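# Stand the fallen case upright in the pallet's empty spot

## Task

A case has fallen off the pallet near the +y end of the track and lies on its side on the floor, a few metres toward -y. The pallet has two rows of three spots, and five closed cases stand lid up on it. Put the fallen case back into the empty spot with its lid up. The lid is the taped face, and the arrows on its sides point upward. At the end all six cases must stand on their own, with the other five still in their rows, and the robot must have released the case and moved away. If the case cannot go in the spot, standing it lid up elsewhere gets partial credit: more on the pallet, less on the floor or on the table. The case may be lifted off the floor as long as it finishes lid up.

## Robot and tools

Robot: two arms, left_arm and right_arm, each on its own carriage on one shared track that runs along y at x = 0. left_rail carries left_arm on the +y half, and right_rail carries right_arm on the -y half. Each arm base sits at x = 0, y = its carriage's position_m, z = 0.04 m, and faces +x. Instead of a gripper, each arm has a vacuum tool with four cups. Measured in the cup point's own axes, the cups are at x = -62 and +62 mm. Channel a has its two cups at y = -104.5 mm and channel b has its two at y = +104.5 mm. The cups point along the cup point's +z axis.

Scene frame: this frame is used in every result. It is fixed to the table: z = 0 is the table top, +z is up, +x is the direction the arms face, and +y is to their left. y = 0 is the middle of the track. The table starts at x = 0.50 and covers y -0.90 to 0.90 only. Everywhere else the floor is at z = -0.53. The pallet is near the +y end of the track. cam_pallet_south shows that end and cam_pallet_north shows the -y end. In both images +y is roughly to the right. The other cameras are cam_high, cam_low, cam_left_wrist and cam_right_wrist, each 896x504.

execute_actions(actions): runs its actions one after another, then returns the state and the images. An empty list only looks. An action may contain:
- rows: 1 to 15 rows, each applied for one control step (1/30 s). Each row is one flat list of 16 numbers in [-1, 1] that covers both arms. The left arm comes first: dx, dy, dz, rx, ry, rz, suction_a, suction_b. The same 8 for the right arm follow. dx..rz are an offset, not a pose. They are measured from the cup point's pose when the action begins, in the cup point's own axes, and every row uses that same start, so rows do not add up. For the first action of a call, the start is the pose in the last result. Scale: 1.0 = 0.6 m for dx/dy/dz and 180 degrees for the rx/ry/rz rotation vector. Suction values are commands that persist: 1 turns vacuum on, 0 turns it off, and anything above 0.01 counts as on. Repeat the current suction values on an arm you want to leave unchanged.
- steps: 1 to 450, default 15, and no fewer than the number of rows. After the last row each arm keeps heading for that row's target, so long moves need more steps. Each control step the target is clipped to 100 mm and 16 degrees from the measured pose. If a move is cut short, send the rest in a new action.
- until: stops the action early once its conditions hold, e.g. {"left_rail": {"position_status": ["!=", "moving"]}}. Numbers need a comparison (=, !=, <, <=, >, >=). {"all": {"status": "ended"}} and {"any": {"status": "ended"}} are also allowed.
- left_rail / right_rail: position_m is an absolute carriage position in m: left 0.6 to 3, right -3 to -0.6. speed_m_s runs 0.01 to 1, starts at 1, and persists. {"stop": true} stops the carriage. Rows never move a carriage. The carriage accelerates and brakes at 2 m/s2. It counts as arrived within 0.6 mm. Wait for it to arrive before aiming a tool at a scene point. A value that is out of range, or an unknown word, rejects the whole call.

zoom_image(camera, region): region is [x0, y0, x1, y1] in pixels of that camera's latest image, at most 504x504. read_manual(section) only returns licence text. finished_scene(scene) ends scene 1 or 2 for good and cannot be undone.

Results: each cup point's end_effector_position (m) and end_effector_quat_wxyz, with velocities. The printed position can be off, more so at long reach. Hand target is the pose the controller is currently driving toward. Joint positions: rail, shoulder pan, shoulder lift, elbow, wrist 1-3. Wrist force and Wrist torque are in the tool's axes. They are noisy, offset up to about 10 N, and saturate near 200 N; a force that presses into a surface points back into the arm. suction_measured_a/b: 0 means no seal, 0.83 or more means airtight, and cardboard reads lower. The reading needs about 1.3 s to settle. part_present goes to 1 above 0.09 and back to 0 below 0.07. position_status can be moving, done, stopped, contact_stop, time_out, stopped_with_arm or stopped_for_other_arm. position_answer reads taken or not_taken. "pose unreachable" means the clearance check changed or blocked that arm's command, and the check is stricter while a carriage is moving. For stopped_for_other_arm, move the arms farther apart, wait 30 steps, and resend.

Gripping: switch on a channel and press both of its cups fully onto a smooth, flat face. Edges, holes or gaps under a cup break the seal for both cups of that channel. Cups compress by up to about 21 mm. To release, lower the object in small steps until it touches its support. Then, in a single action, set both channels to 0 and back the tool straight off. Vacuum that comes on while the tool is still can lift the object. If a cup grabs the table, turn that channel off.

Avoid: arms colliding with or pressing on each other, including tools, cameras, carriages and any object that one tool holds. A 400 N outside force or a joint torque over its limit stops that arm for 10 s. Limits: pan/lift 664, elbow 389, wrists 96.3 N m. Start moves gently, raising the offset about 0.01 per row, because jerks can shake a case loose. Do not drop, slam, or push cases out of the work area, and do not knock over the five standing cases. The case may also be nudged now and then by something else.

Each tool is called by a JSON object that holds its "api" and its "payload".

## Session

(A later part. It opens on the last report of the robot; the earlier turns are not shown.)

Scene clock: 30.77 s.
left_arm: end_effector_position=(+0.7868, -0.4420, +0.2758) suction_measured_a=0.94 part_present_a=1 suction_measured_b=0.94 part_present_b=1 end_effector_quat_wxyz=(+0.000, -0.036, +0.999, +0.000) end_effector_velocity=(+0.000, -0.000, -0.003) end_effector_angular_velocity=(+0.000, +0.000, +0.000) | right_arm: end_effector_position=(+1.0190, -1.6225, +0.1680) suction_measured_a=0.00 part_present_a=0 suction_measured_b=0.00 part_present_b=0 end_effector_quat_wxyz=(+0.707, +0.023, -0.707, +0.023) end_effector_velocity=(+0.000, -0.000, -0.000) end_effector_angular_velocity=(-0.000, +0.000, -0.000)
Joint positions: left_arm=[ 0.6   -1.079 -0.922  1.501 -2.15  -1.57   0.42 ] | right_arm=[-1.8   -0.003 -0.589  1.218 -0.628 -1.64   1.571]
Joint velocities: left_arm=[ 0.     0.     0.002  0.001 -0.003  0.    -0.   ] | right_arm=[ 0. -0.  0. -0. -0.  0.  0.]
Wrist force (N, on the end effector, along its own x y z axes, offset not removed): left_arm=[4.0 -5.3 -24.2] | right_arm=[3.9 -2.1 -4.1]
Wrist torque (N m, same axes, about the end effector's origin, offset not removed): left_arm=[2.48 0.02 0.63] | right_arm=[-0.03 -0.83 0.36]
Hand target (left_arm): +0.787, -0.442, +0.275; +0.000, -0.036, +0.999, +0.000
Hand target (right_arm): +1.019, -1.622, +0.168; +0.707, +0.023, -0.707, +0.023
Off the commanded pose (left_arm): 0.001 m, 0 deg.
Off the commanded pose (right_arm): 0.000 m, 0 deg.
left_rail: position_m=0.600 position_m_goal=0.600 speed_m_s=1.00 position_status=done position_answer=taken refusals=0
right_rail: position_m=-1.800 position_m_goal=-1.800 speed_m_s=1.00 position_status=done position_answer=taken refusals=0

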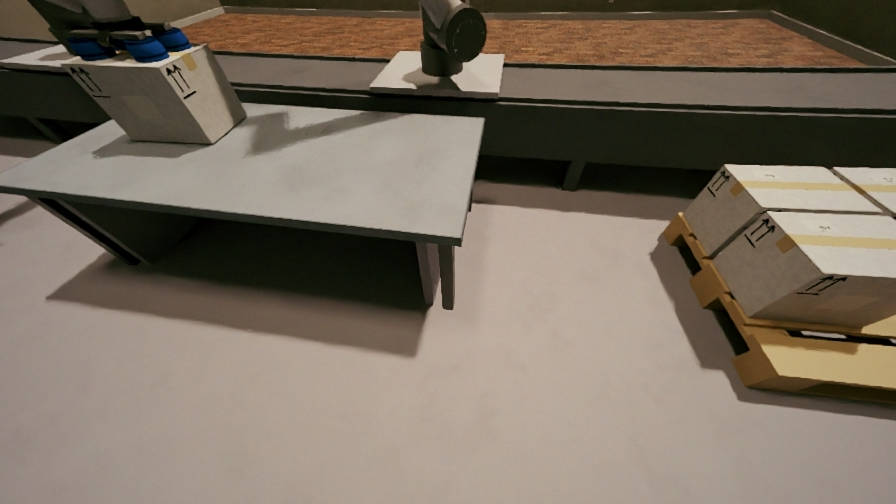

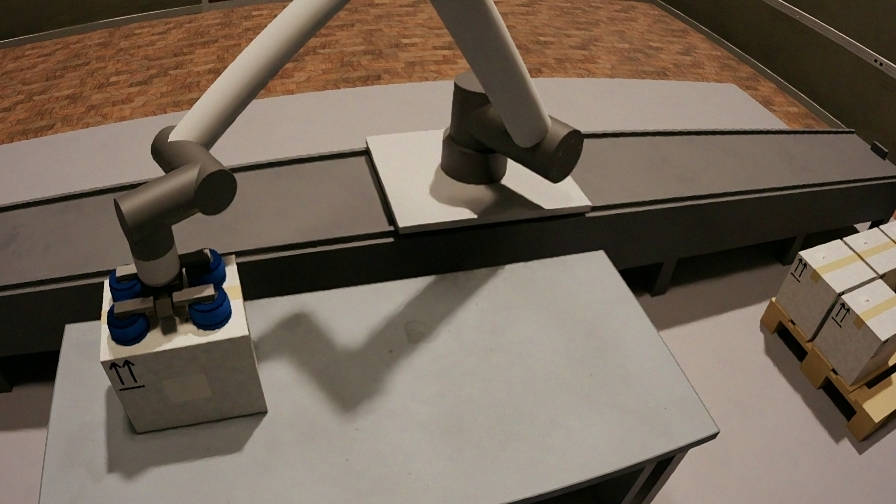

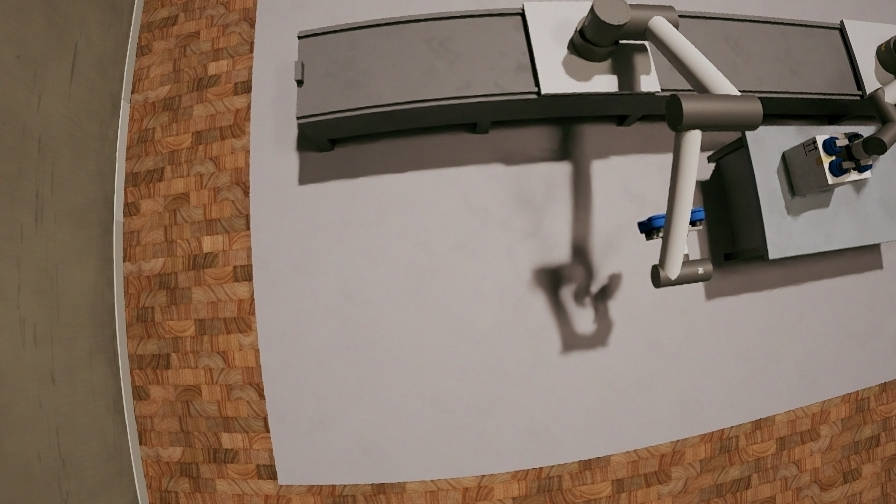

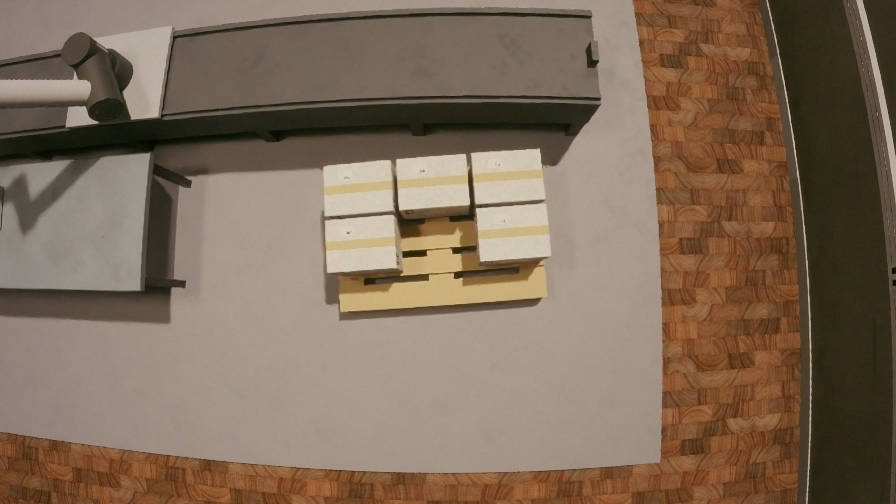

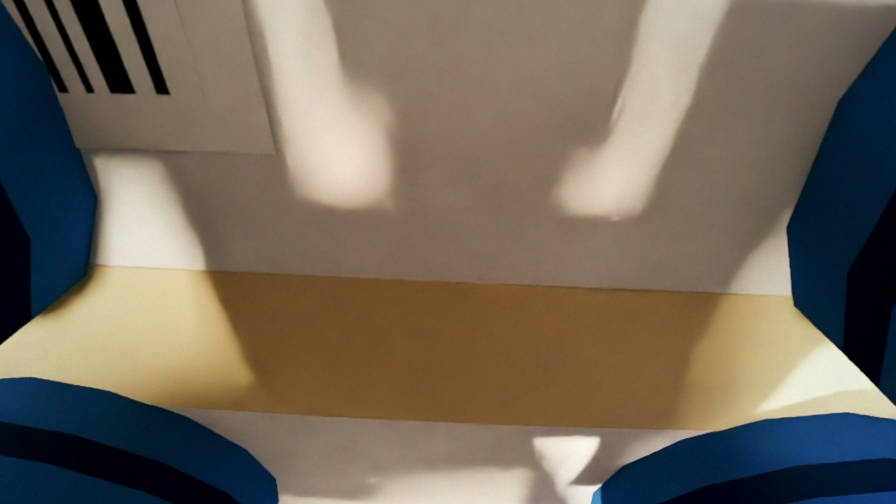

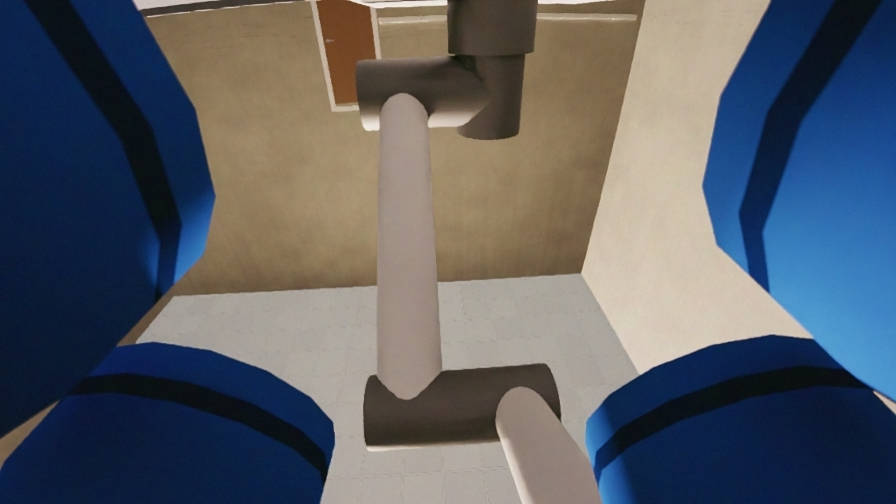

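{"api": "execute_actions", "payload": {"actions": [{"left_rail":{"position_m":3.0},"rows":[
[0,0,-0.01,0,0,0,1,1, 0,0,0,0,0,0,0,0],
[0,0,-0.025,0,0,0,1,1, 0,0,0,0,0,0,0,0],
[0,0,-0.04,0,0,0,1,1, 0,0,0,0,0,0,0,0],
[-0.003,0,-0.055,0,0,0,1,1, 0,0,0,0,0,0,0,0],
[-0.008,0,-0.07,0,0,0,1,1, 0,0,0,0,0,0,0,0],
[-0.015,0,-0.083,0,0,0,1,1, 0,0,0,0,0,0,0,0],
[-0.025,0.005,-0.083,0,0,0,1,1, 0,0,0,0,0,0,0,0],
[-0.035,0.015,-0.083,0,0,0,1,1, 0,0,0,0,0,0,0,0],
[-0.045,0.03,-0.083,0,0,0,1,1, 0,0,0,0,0,0,0,0],
[-0.055,0.05,-0.083,0,0,0,1,1, 0,0,0,0,0,0,0,0],
[-0.068,0.075,-0.083,0,0,0,1,1, 0,0,0,0,0,0,0,0],
[-0.082,0.105,-0.083,0,0,0,1,1, 0,0,0,0,0,0,0,0],
[-0.098,0.14,-0.083,0,0,0,1,1, 0,0,0,0,0,0,0,0],
[-0.115,0.18,-0.083,0,0,0,1,1, 0,0,0,0,0,0,0,0],
[-0.44,0.963,-0.083,0,0,0.003,1,1, 0,0,0,0,0,0,0,0]],"steps":52}]}}

Scene clock: 33.13 s.
left_arm: end_effector_position=(+1.0017, +1.5944, +0.3256) suction_measured_a=0.94 part_present_a=1 suction_measured_b=0.94 part_present_b=1 end_effector_quat_wxyz=(+0.001, -0.032, +0.999, +0.000) end_effector_velocity=(+0.042, +1.108, +0.004) end_effector_angular_velocity=(-0.008, +0.001, -0.007) | right_arm: end_effector_position=(+1.0190, -1.6225, +0.1680) suction_measured_a=0.00 part_present_a=0 suction_measured_b=0.00 part_present_b=0 end_effector_quat_wxyz=(+0.707, +0.023, -0.707, +0.023) end_effector_velocity=(-0.000, -0.000, -0.000) end_effector_angular_velocity=(+0.000, +0.000, -0.000)
Joint positions: left_arm=[ 2.055 -0.615 -1.151  1.816 -2.237 -1.57   0.892] | right_arm=[-1.8   -0.003 -0.589  1.218 -0.628 -1.64   1.571]
Joint velocities: left_arm=[ 0.999  0.106 -0.01   0.01  -0.004 -0.007  0.113] | right_arm=[ 0. -0.  0. -0.  0.  0. -0.]
Wrist force (N, on the end effector, along its own x y z axes, offset not removed): left_arm=[-1.3 7.6 -25.4] | right_arm=[2.4 1.7 -0.8]
Wrist torque (N m, same axes, about the end effector's origin, offset not removed): left_arm=[2.00 -0.36 0.64] | right_arm=[0.48 -0.80 0.39]
Hand target (left_arm): +1.007, +1.653, +0.326; +0.000, -0.032, +1.000, -0.000
Hand target (right_arm): +1.019, -1.622, +0.168; +0.707, +0.023, -0.707, +0.023
Off the commanded pose (left_arm): 0.016 m, 0 deg.
Off the commanded pose (right_arm): 0.000 m, 0 deg.
left_rail: position_m=2.055 position_m_goal=3.000 speed_m_s=1.00 position_status=moving position_answer=taken refusals=0
right_rail: position_m=-1.800 position_m_goal=-1.800 speed_m_s=1.00 position_status=done position_answer=taken refusals=0

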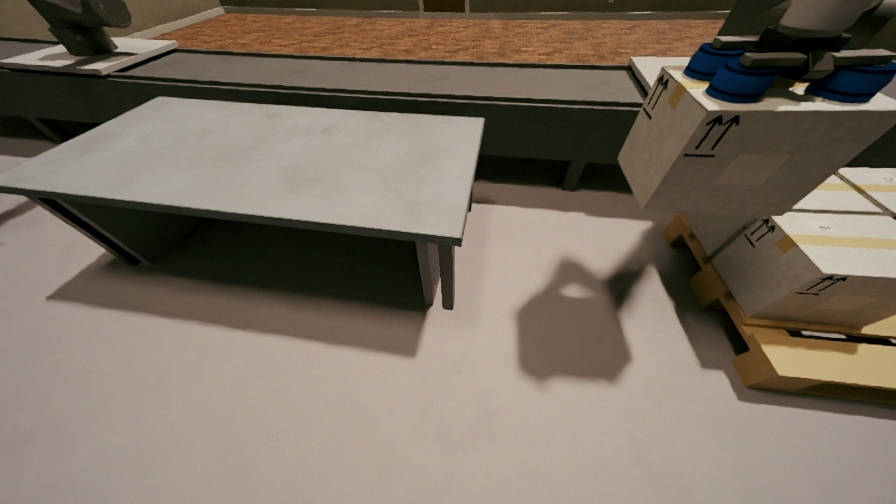

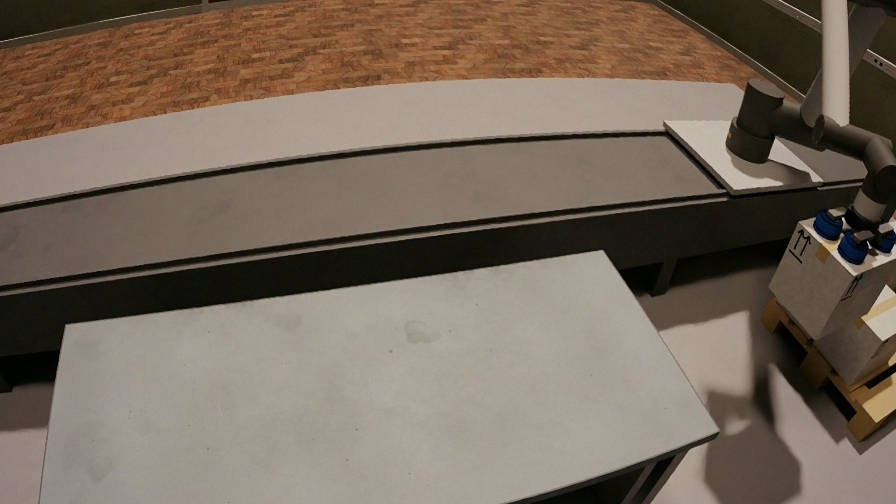

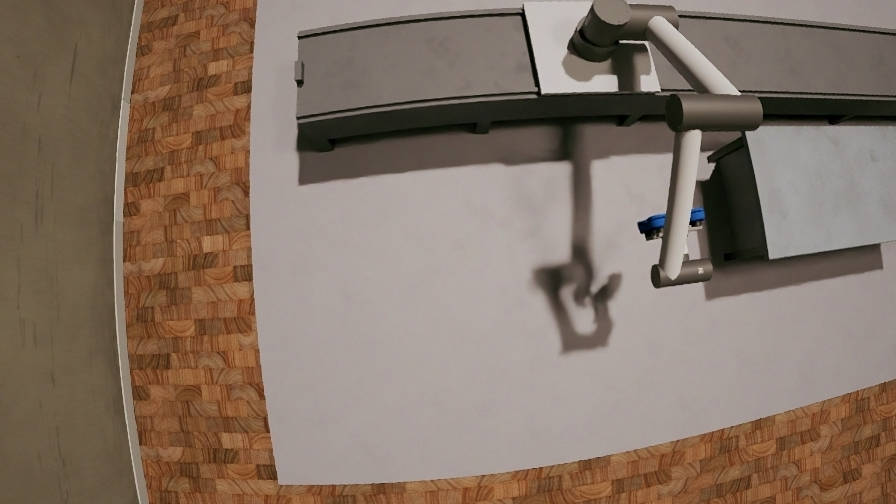

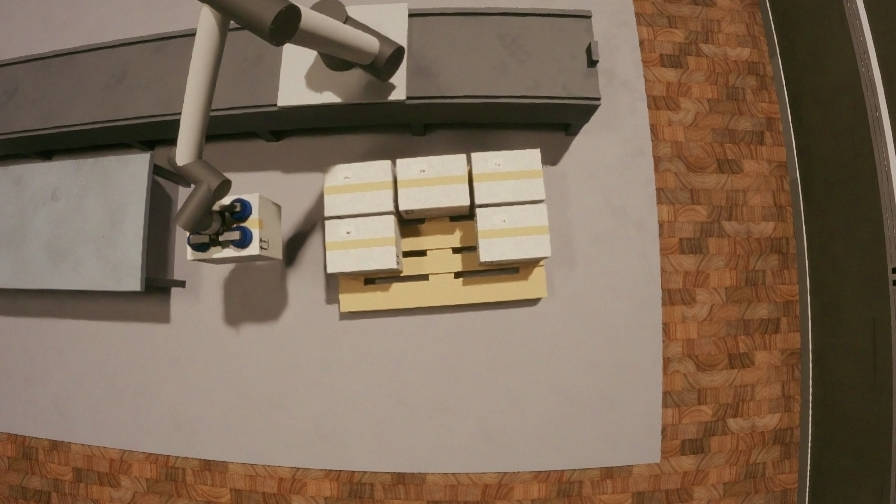

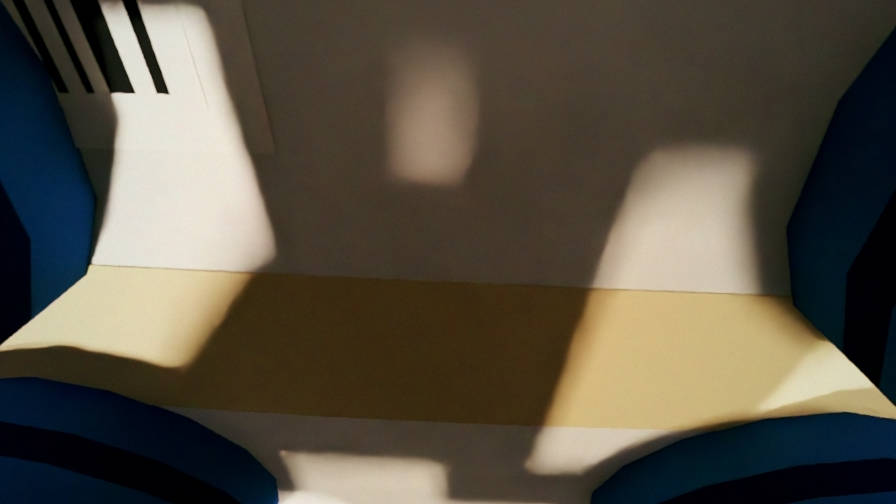

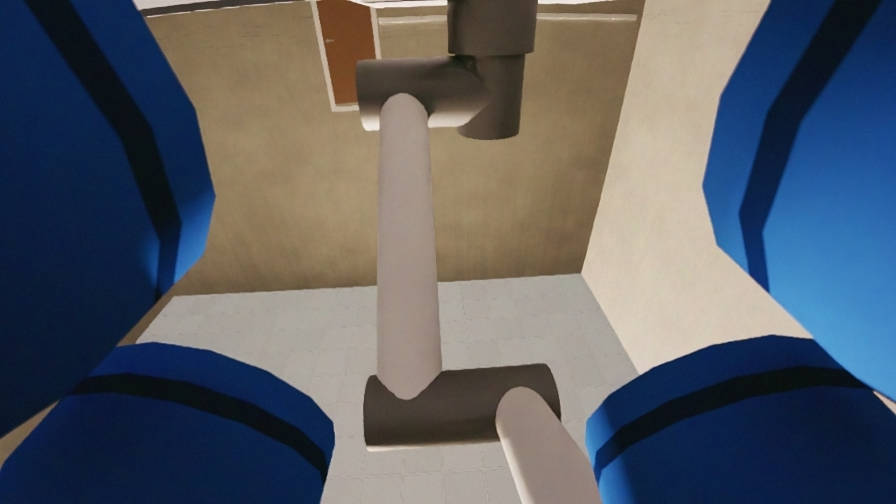

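{"api": "execute_actions", "payload": {"actions": [{"steps":1},{"rows":[
[-0.002,0,0.01,0,0,0,1,1, 0,0,0,0,0,0,0,0],
[-0.004,0,0.025,0,0,0,1,1, 0,0,0,0,0,0,0,0],
[-0.007,0,0.045,0,0,0,1,1, 0,0,0,0,0,0,0,0],
[-0.01,0,0.07,0,0,0,1,1, 0,0,0,0,0,0,0,0],
[-0.013,0,0.095,0,0,0,1,1, 0,0,0,0,0,0,0,0],
[-0.016,0,0.12,0,0,0,1,1, 0,0,0,0,0,0,0,0],
[-0.018,0,0.145,0,0,0,1,1, 0,0,0,0,0,0,0,0],
[-0.02,0,0.17,0,0,0,1,1, 0,0,0,0,0,0,0,0],
[-0.02,0,0.19,0,0,0,1,1, 0,0,0,0,0,0,0,0]],"steps":18},{"steps":30,"until":{"left_rail":{"position_status":["!=","moving"]}}}]}}

Scene clock: 34.37 s.
left_arm: end_effector_position=(+1.0190, +2.5532, +0.2130) suction_measured_a=0.94 part_present_a=1 suction_measured_b=0.94 part_present_b=1 end_effector_quat_wxyz=(+0.000, -0.032, +1.000, -0.000) end_effector_velocity=(+0.001, -0.006, -0.006) end_effector_angular_velocity=(-0.012, -0.000, -0.002) | right_arm: end_effector_position=(+1.0190, -1.6225, +0.1680) suction_measured_a=0.00 part_present_a=0 suction_measured_b=0.00 part_present_b=0 end_effector_quat_wxyz=(+0.707, +0.023, -0.707, +0.023) end_effector_velocity=(-0.000, -0.000, -0.000) end_effector_angular_velocity=(-0.000, +0.000, -0.000)
Joint positions: left_arm=[ 3.    -0.595 -1.051  1.853 -2.374 -1.571  0.913] | right_arm=[-1.8   -0.003 -0.589  1.218 -0.628 -1.64   1.571]
Joint velocities: left_arm=[ 0.    -0.002  0.007  0.    -0.014 -0.009  0.   ] | right_arm=[ 0. -0.  0. -0.  0. -0.  0.]
Wrist force (N, on the end effector, along its own x y z axes, offset not removed): left_arm=[1.6 -0.6 -21.8] | right_arm=[1.6 3.6 -0.9]
Wrist torque (N m, same axes, about the end effector's origin, offset not removed): left_arm=[2.78 0.01 0.59] | right_arm=[0.73 -0.62 0.37]
Hand target (left_arm): +1.019, +2.553, +0.212; +0.000, -0.032, +1.000, -0.000
Hand target (right_arm): +1.019, -1.622, +0.168; +0.707, +0.023, -0.707, +0.023
Off the commanded pose (left_arm): 0.001 m, 0 deg.
Off the commanded pose (right_arm): 0.000 m, 0 deg.
left_rail: position_m=3.000 position_m_goal=3.000 speed_m_s=1.00 position_status=done position_answer=taken refusals=0
right_rail: position_m=-1.800 position_m_goal=-1.800 speed_m_s=1.00 position_status=done position_answer=taken refusals=0

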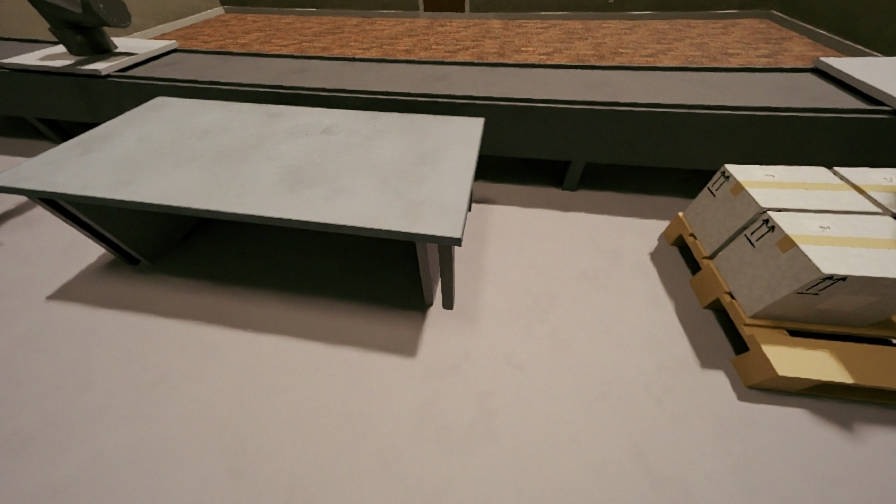

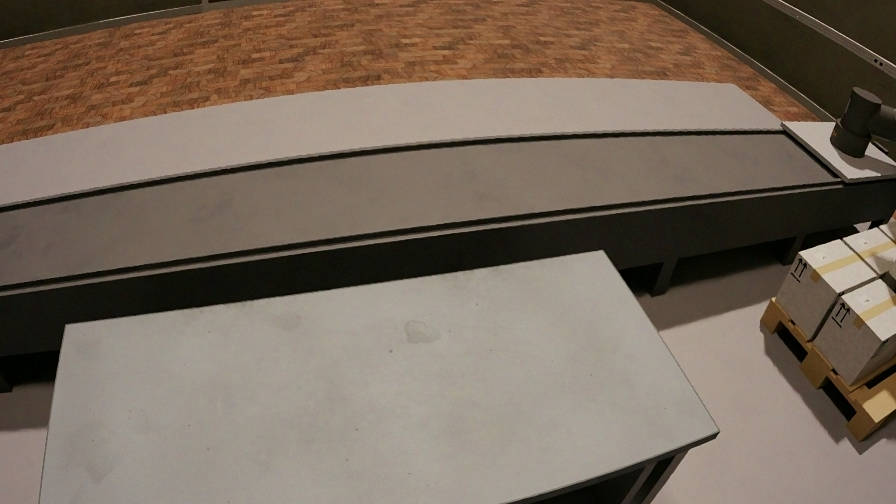

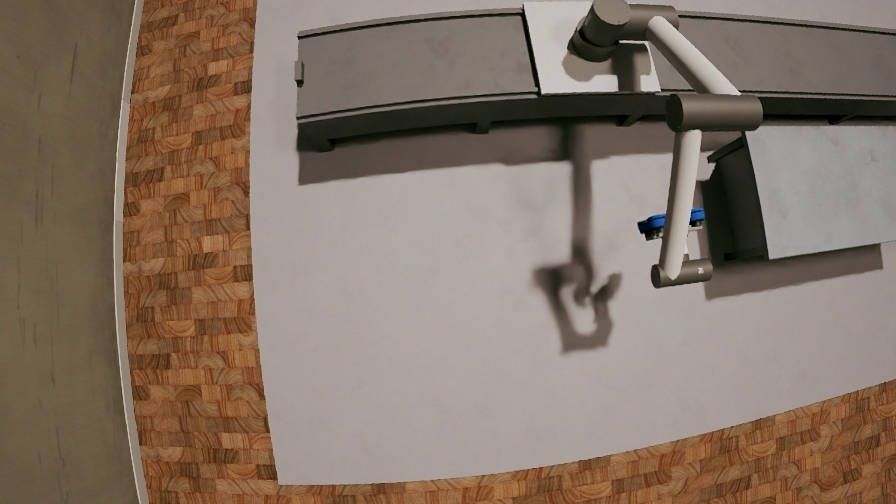

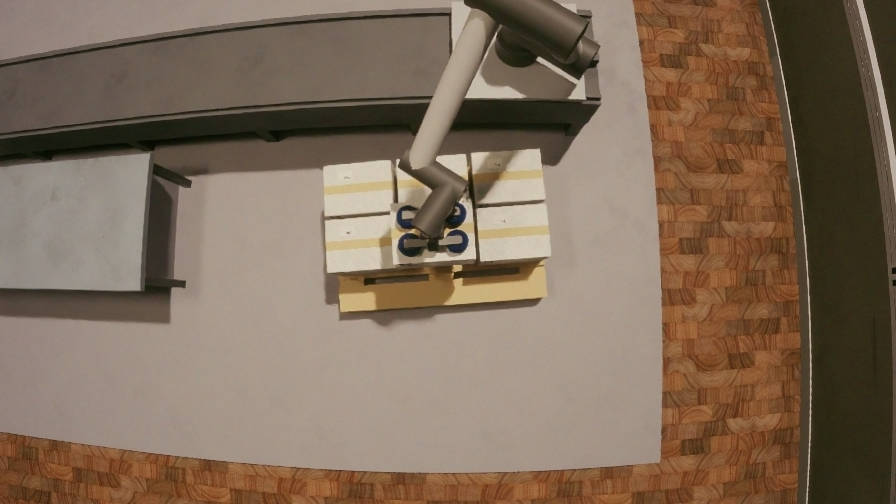

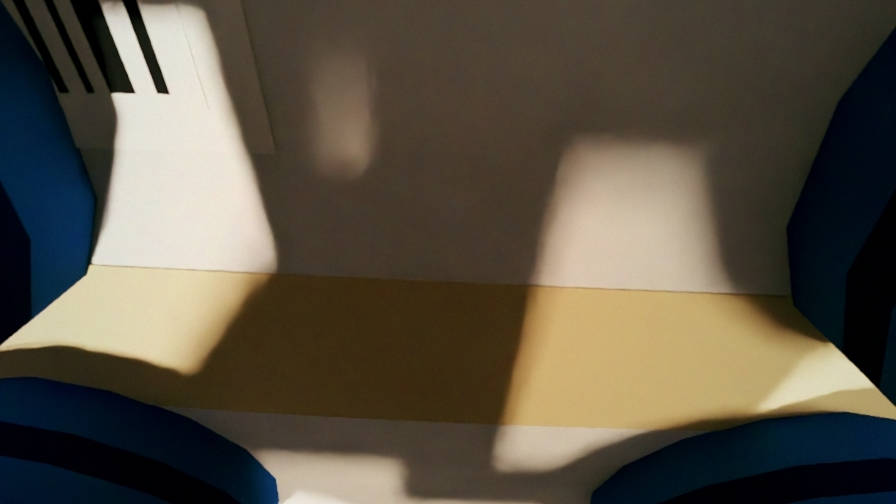

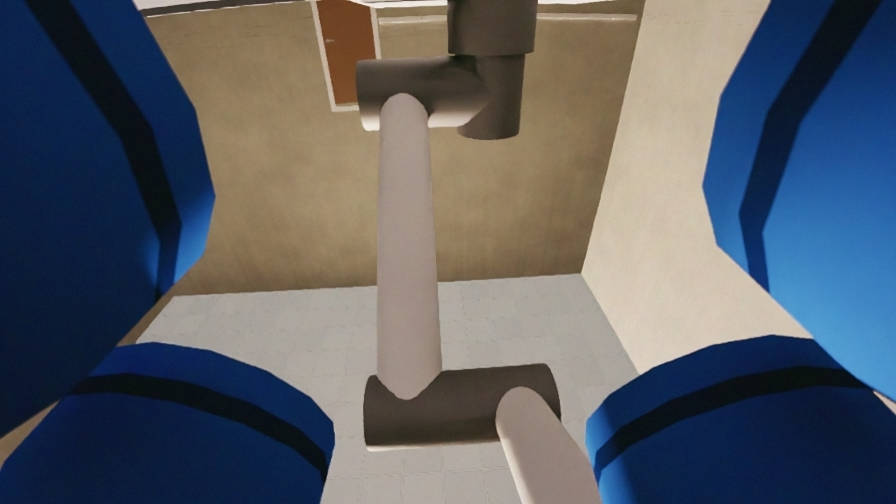

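{"api": "execute_actions", "payload": {"actions": [{"rows":[
[0,0,0.01,0,0,0,1,1, 0,0,0,0,0,0,0,0],
[0,0,0.025,0,0,0,1,1, 0,0,0,0,0,0,0,0],
[0,0,0.045,0,0,0,1,1, 0,0,0,0,0,0,0,0],
[0,0,0.065,0,0,0,1,1, 0,0,0,0,0,0,0,0],
[0,0,0.09,0,0,0,1,1, 0,0,0,0,0,0,0,0],
[0,0,0.115,0,0,0,1,1, 0,0,0,0,0,0,0,0],
[0,0,0.14,0,0,0,1,1, 0,0,0,0,0,0,0,0],
[0,0,0.165,0,0,0,1,1, 0,0,0,0,0,0,0,0],
[0,0,0.19,0,0,0,1,1, 0,0,0,0,0,0,0,0],
[0,0,0.22,0,0,0,1,1, 0,0,0,0,0,0,0,0],
[0,0,0.25,0,0,0,1,1, 0,0,0,0,0,0,0,0],
[0,0,0.28,0,0,0,1,1, 0,0,0,0,0,0,0,0],
[0,0,0.32,0,0,0,1,1, 0,0,0,0,0,0,0,0],
[0.005,0,0.38,0,0,0,1,1, 0,0,0,0,0,0,0,0],
[0.017,0.001,0.513,0,0,0,1,1, 0,0,0,0,0,0,0,0]],"steps":34}]}}

{"api": "zoom_image", "payload": {"camera": "cam_pallet_south", "region": [310, 140, 570, 320]}}

Scene clock: 37.83 s.
left_arm: end_effector_position=(+1.0091, +2.5534, -0.0919) suction_measured_a=0.94 part_present_a=1 suction_measured_b=0.94 part_present_b=1 end_effector_quat_wxyz=(+0.000, -0.032, +1.000, -0.000) end_effector_velocity=(+0.004, -0.003, -0.022) end_effector_angular_velocity=(-0.002, -0.004, +0.000) | right_arm: end_effector_position=(+1.0190, -1.6225, +0.1680) suction_measured_a=0.00 part_present_a=0 suction_measured_b=0.00 part_present_b=0 end_effector_quat_wxyz=(+0.707, +0.023, -0.707, +0.023) end_effector_velocity=(-0.000, +0.000, +0.000) end_effector_angular_velocity=(-0.000, +0.000, -0.000)
Joint positions: left_arm=[ 3.    -0.6   -0.749  1.904 -2.727 -1.571  0.908] | right_arm=[-1.8   -0.003 -0.589  1.218 -0.628 -1.64   1.571]
Joint velocities: left_arm=[ 0.    -0.     0.027 -0.009 -0.022  0.001 -0.   ] | right_arm=[ 0. -0.  0. -0.  0.  0.  0.]
Wrist force (N, on the end effector, along its own x y z axes, offset not removed): left_arm=[2.5 -2.4 -20.4] | right_arm=[-0.2 0.7 -0.5]
Wrist torque (N m, same axes, about the end effector's origin, offset not removed): left_arm=[2.79 0.11 0.57] | right_arm=[0.35 -0.26 0.45]
Hand target (left_arm): +1.010, +2.553, -0.095; +0.000, -0.032, +1.000, -0.000
Hand target (right_arm): +1.019, -1.622, +0.168; +0.707, +0.023, -0.707, +0.023
Off the commanded pose (left_arm): 0.003 m, 0 deg.
Off the commanded pose (right_arm): 0.000 m, 0 deg.
left_rail: position_m=3.000 position_m_goal=3.000 speed_m_s=1.00 position_status=done position_answer=taken refusals=0
right_rail: position_m=-1.800 position_m_goal=-1.800 speed_m_s=1.00 position_status=done position_answer=taken refusals=0

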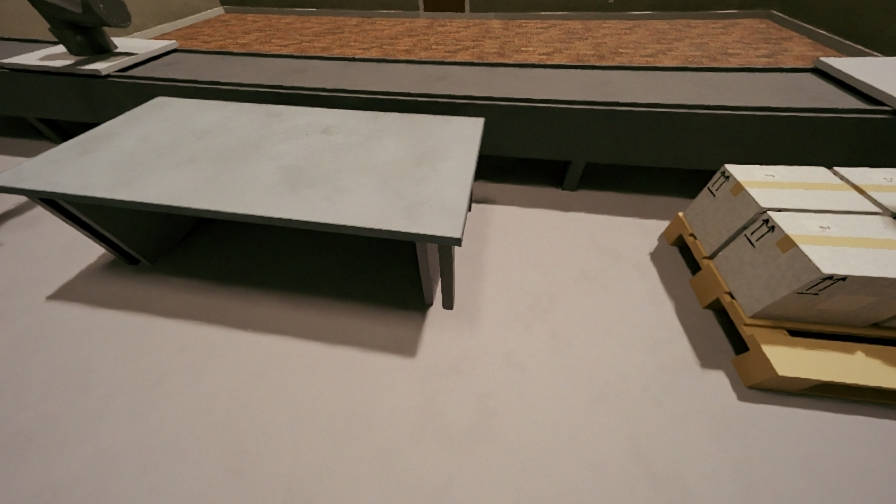

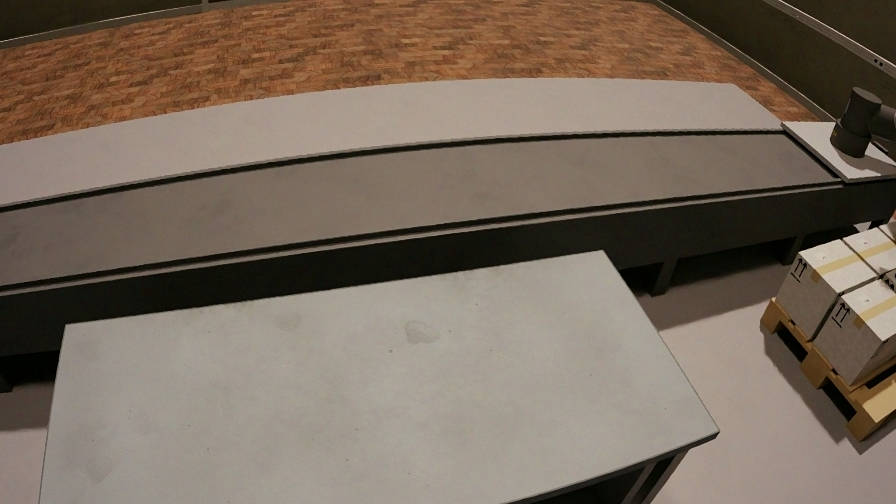

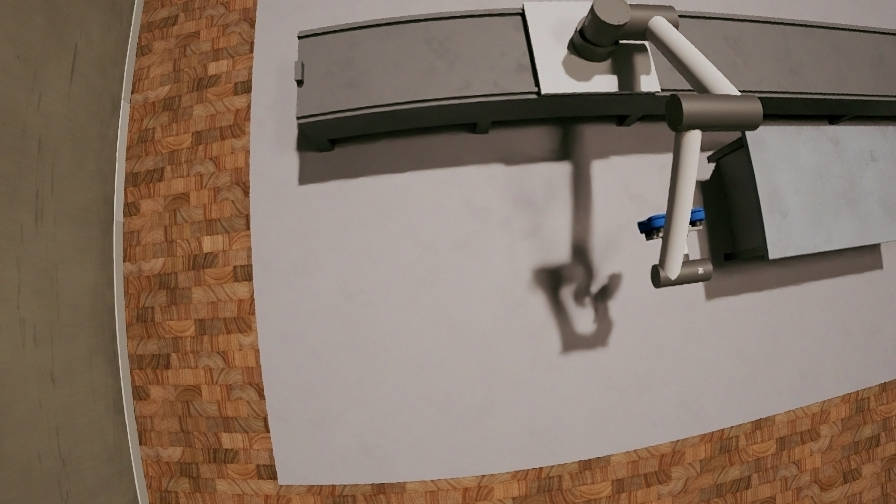

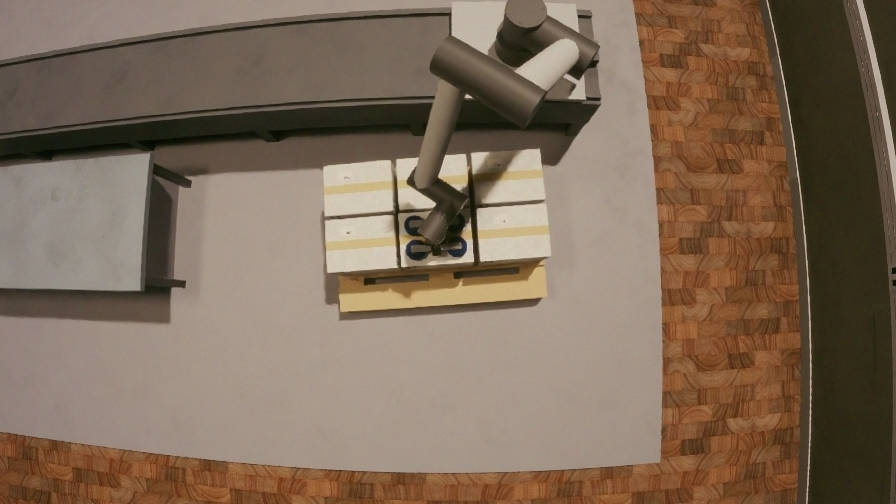

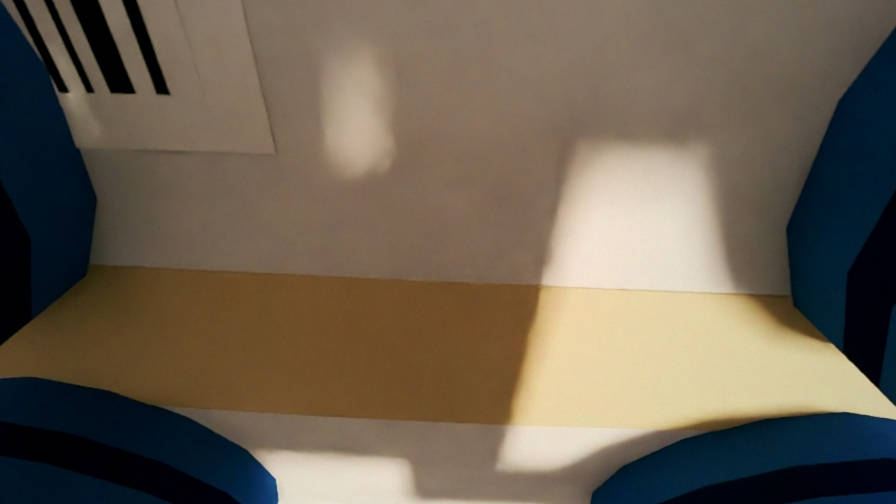

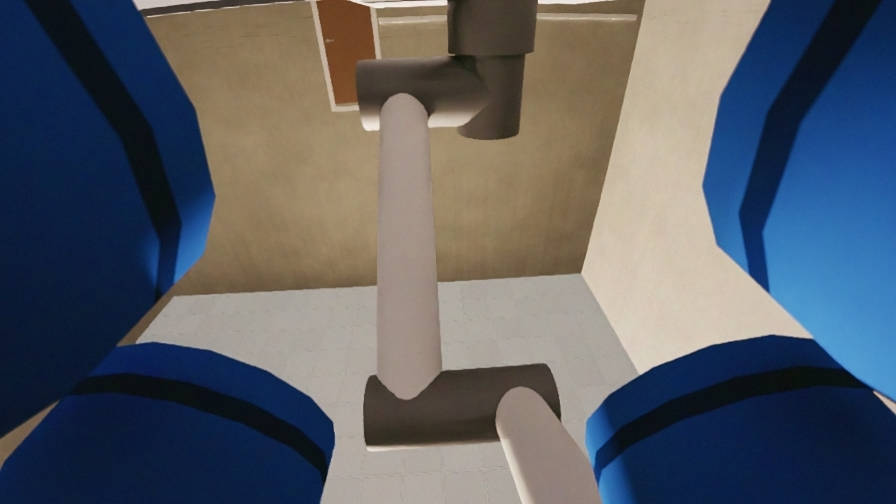

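Region (310, 140, 570, 320) of cam_pallet_south's 896x504 image, scaled by 1.938, with more detail than that image has; it fills the top 349 rows of this view, and the rest is white.

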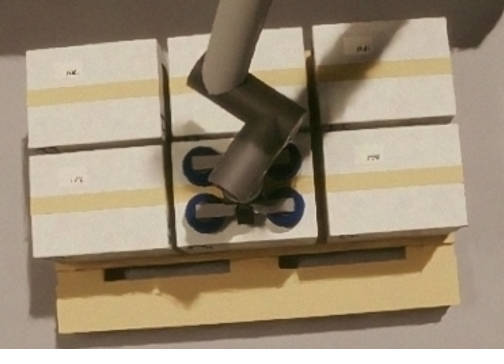

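{"api": "execute_actions", "payload": {"actions": [{"rows":[
[0,0,0.01,0,0,0,1,1, 0,0,0,0,0,0,0,0],
[0,0,0.016,0,0,0,1,1, 0,0,0,0,0,0,0,0],
[0,0,0.022,0,0,0,1,1, 0,0,0,0,0,0,0,0],
[0,0,0.028,0,0,0,1,1, 0,0,0,0,0,0,0,0]],"steps":12}]}}

{"api": "zoom_image", "payload": {"camera": "cam_low", "region": [816, 210, 896, 330]}}

Scene clock: 38.67 s.
left_arm: end_effector_position=(+1.0091, +2.5534, -0.1073) suction_measured_a=0.94 part_present_a=1 suction_measured_b=0.94 part_present_b=1 end_effector_quat_wxyz=(+0.000, -0.032, +1.000, -0.000) end_effector_velocity=(+0.000, -0.000, -0.011) end_effector_angular_velocity=(-0.000, -0.000, -0.000) | right_arm: end_effector_position=(+1.0190, -1.6225, +0.1680) suction_measured_a=0.00 part_present_a=0 suction_measured_b=0.00 part_present_b=0 end_effector_quat_wxyz=(+0.707, +0.023, -0.707, +0.023) end_effector_velocity=(-0.000, +0.000, -0.000) end_effector_angular_velocity=(+0.000, +0.000, +0.000)
Joint positions: left_arm=[ 3.    -0.6   -0.731  1.902 -2.742 -1.571  0.908] | right_arm=[-1.8   -0.003 -0.589  1.218 -0.628 -1.64   1.571]
Joint velocities: left_arm=[ 0.    -0.     0.013 -0.002 -0.011 -0.     0.   ] | right_arm=[ 0.  0.  0. -0.  0. -0. -0.]
Wrist force (N, on the end effector, along its own x y z axes, offset not removed): left_arm=[0.4 -0.9 -22.4] | right_arm=[5.6 -0.3 2.9]
Wrist torque (N m, same axes, about the end effector's origin, offset not removed): left_arm=[2.93 0.34 0.58] | right_arm=[0.39 -1.15 0.37]
Hand target (left_arm): +1.009, +2.553, -0.109; +0.000, -0.032, +1.000, -0.000
Hand target (right_arm): +1.019, -1.622, +0.168; +0.707, +0.023, -0.707, +0.023
Off the commanded pose (left_arm): 0.001 m, 0 deg.
Off the commanded pose (right_arm): 0.000 m, 0 deg.
left_rail: position_m=3.000 position_m_goal=3.000 speed_m_s=1.00 position_status=done position_answer=taken refusals=0
right_rail: position_m=-1.800 position_m_goal=-1.800 speed_m_s=1.00 position_status=done position_answer=taken refusals=0

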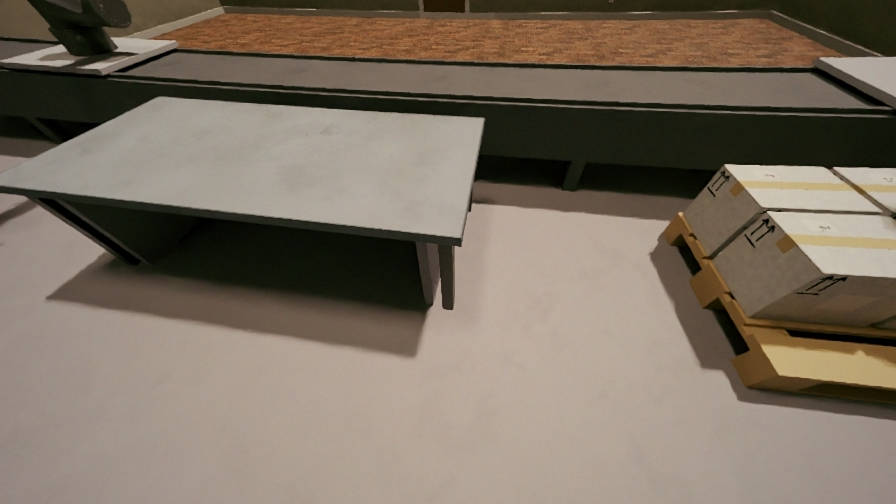

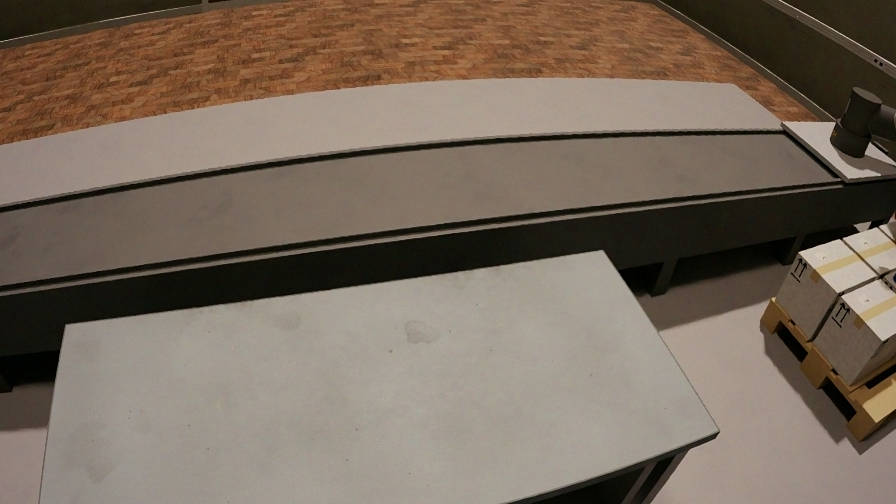

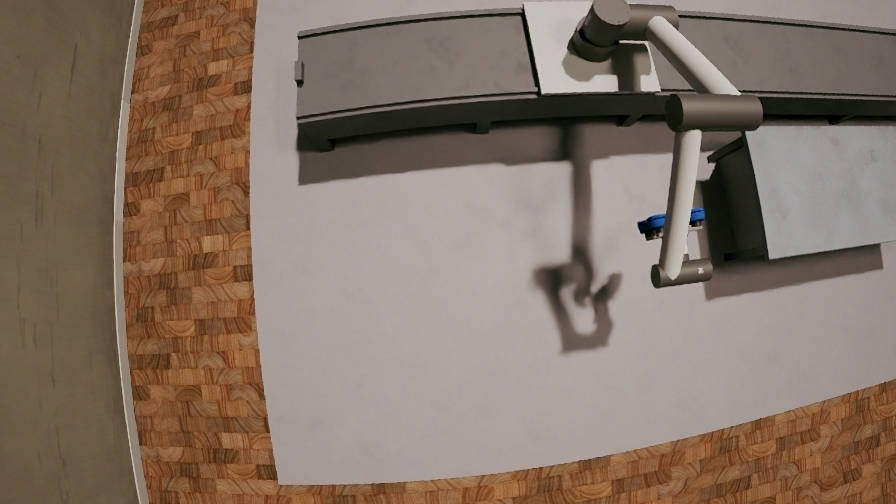

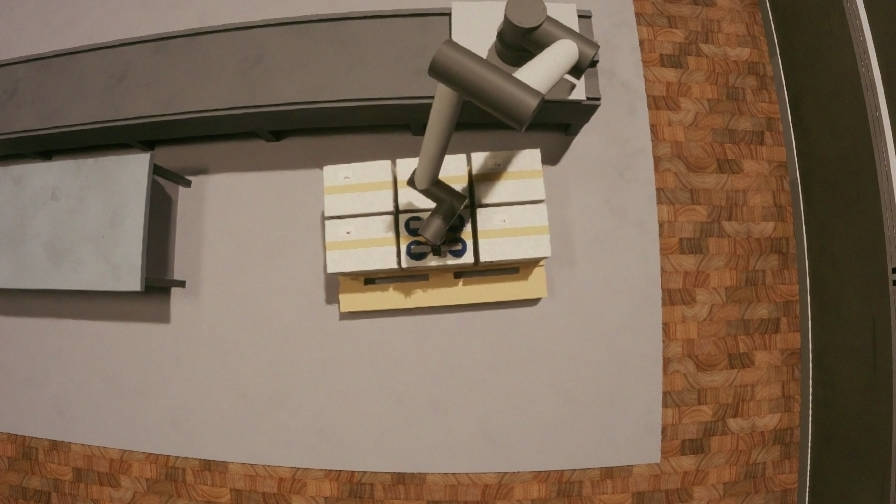

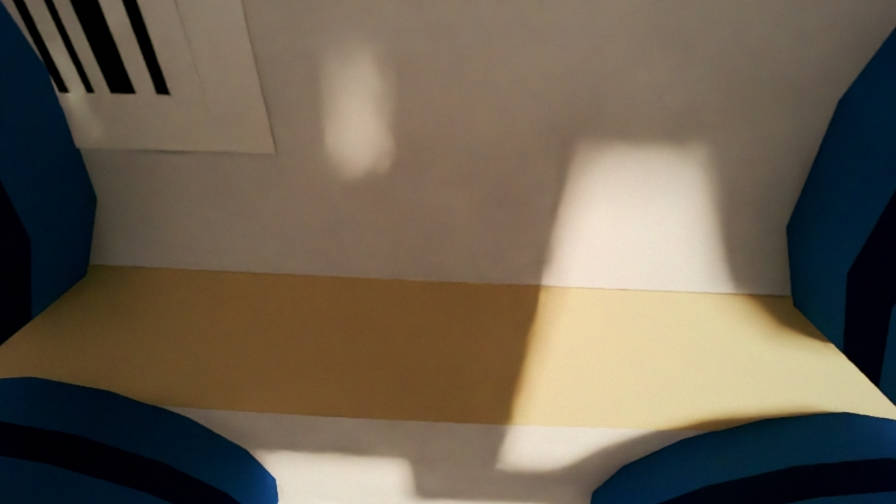

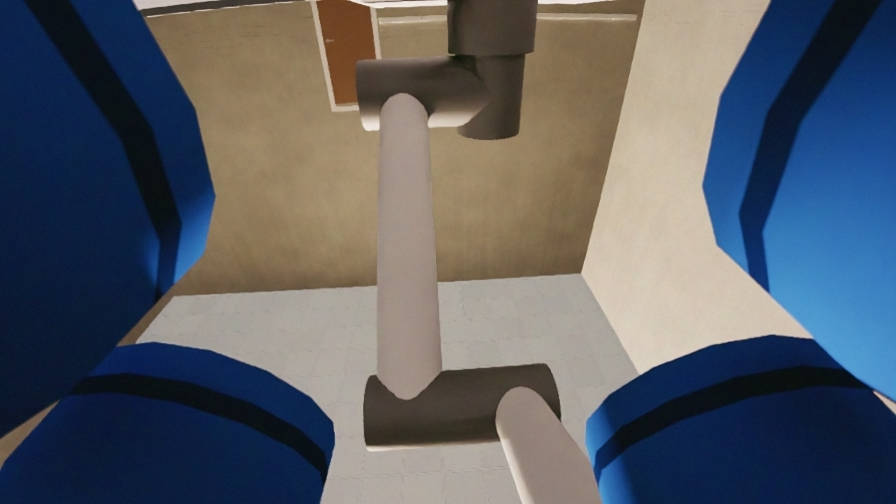

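Region (816, 210, 896, 330) of cam_low's 896x504 image, scaled by 4.200, with more detail than that image has.

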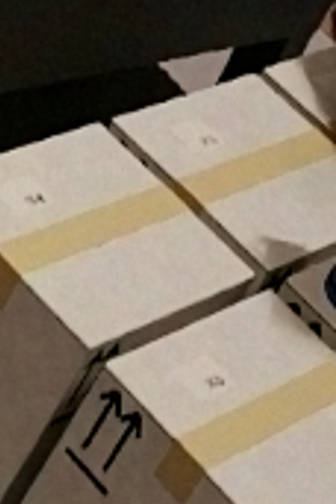

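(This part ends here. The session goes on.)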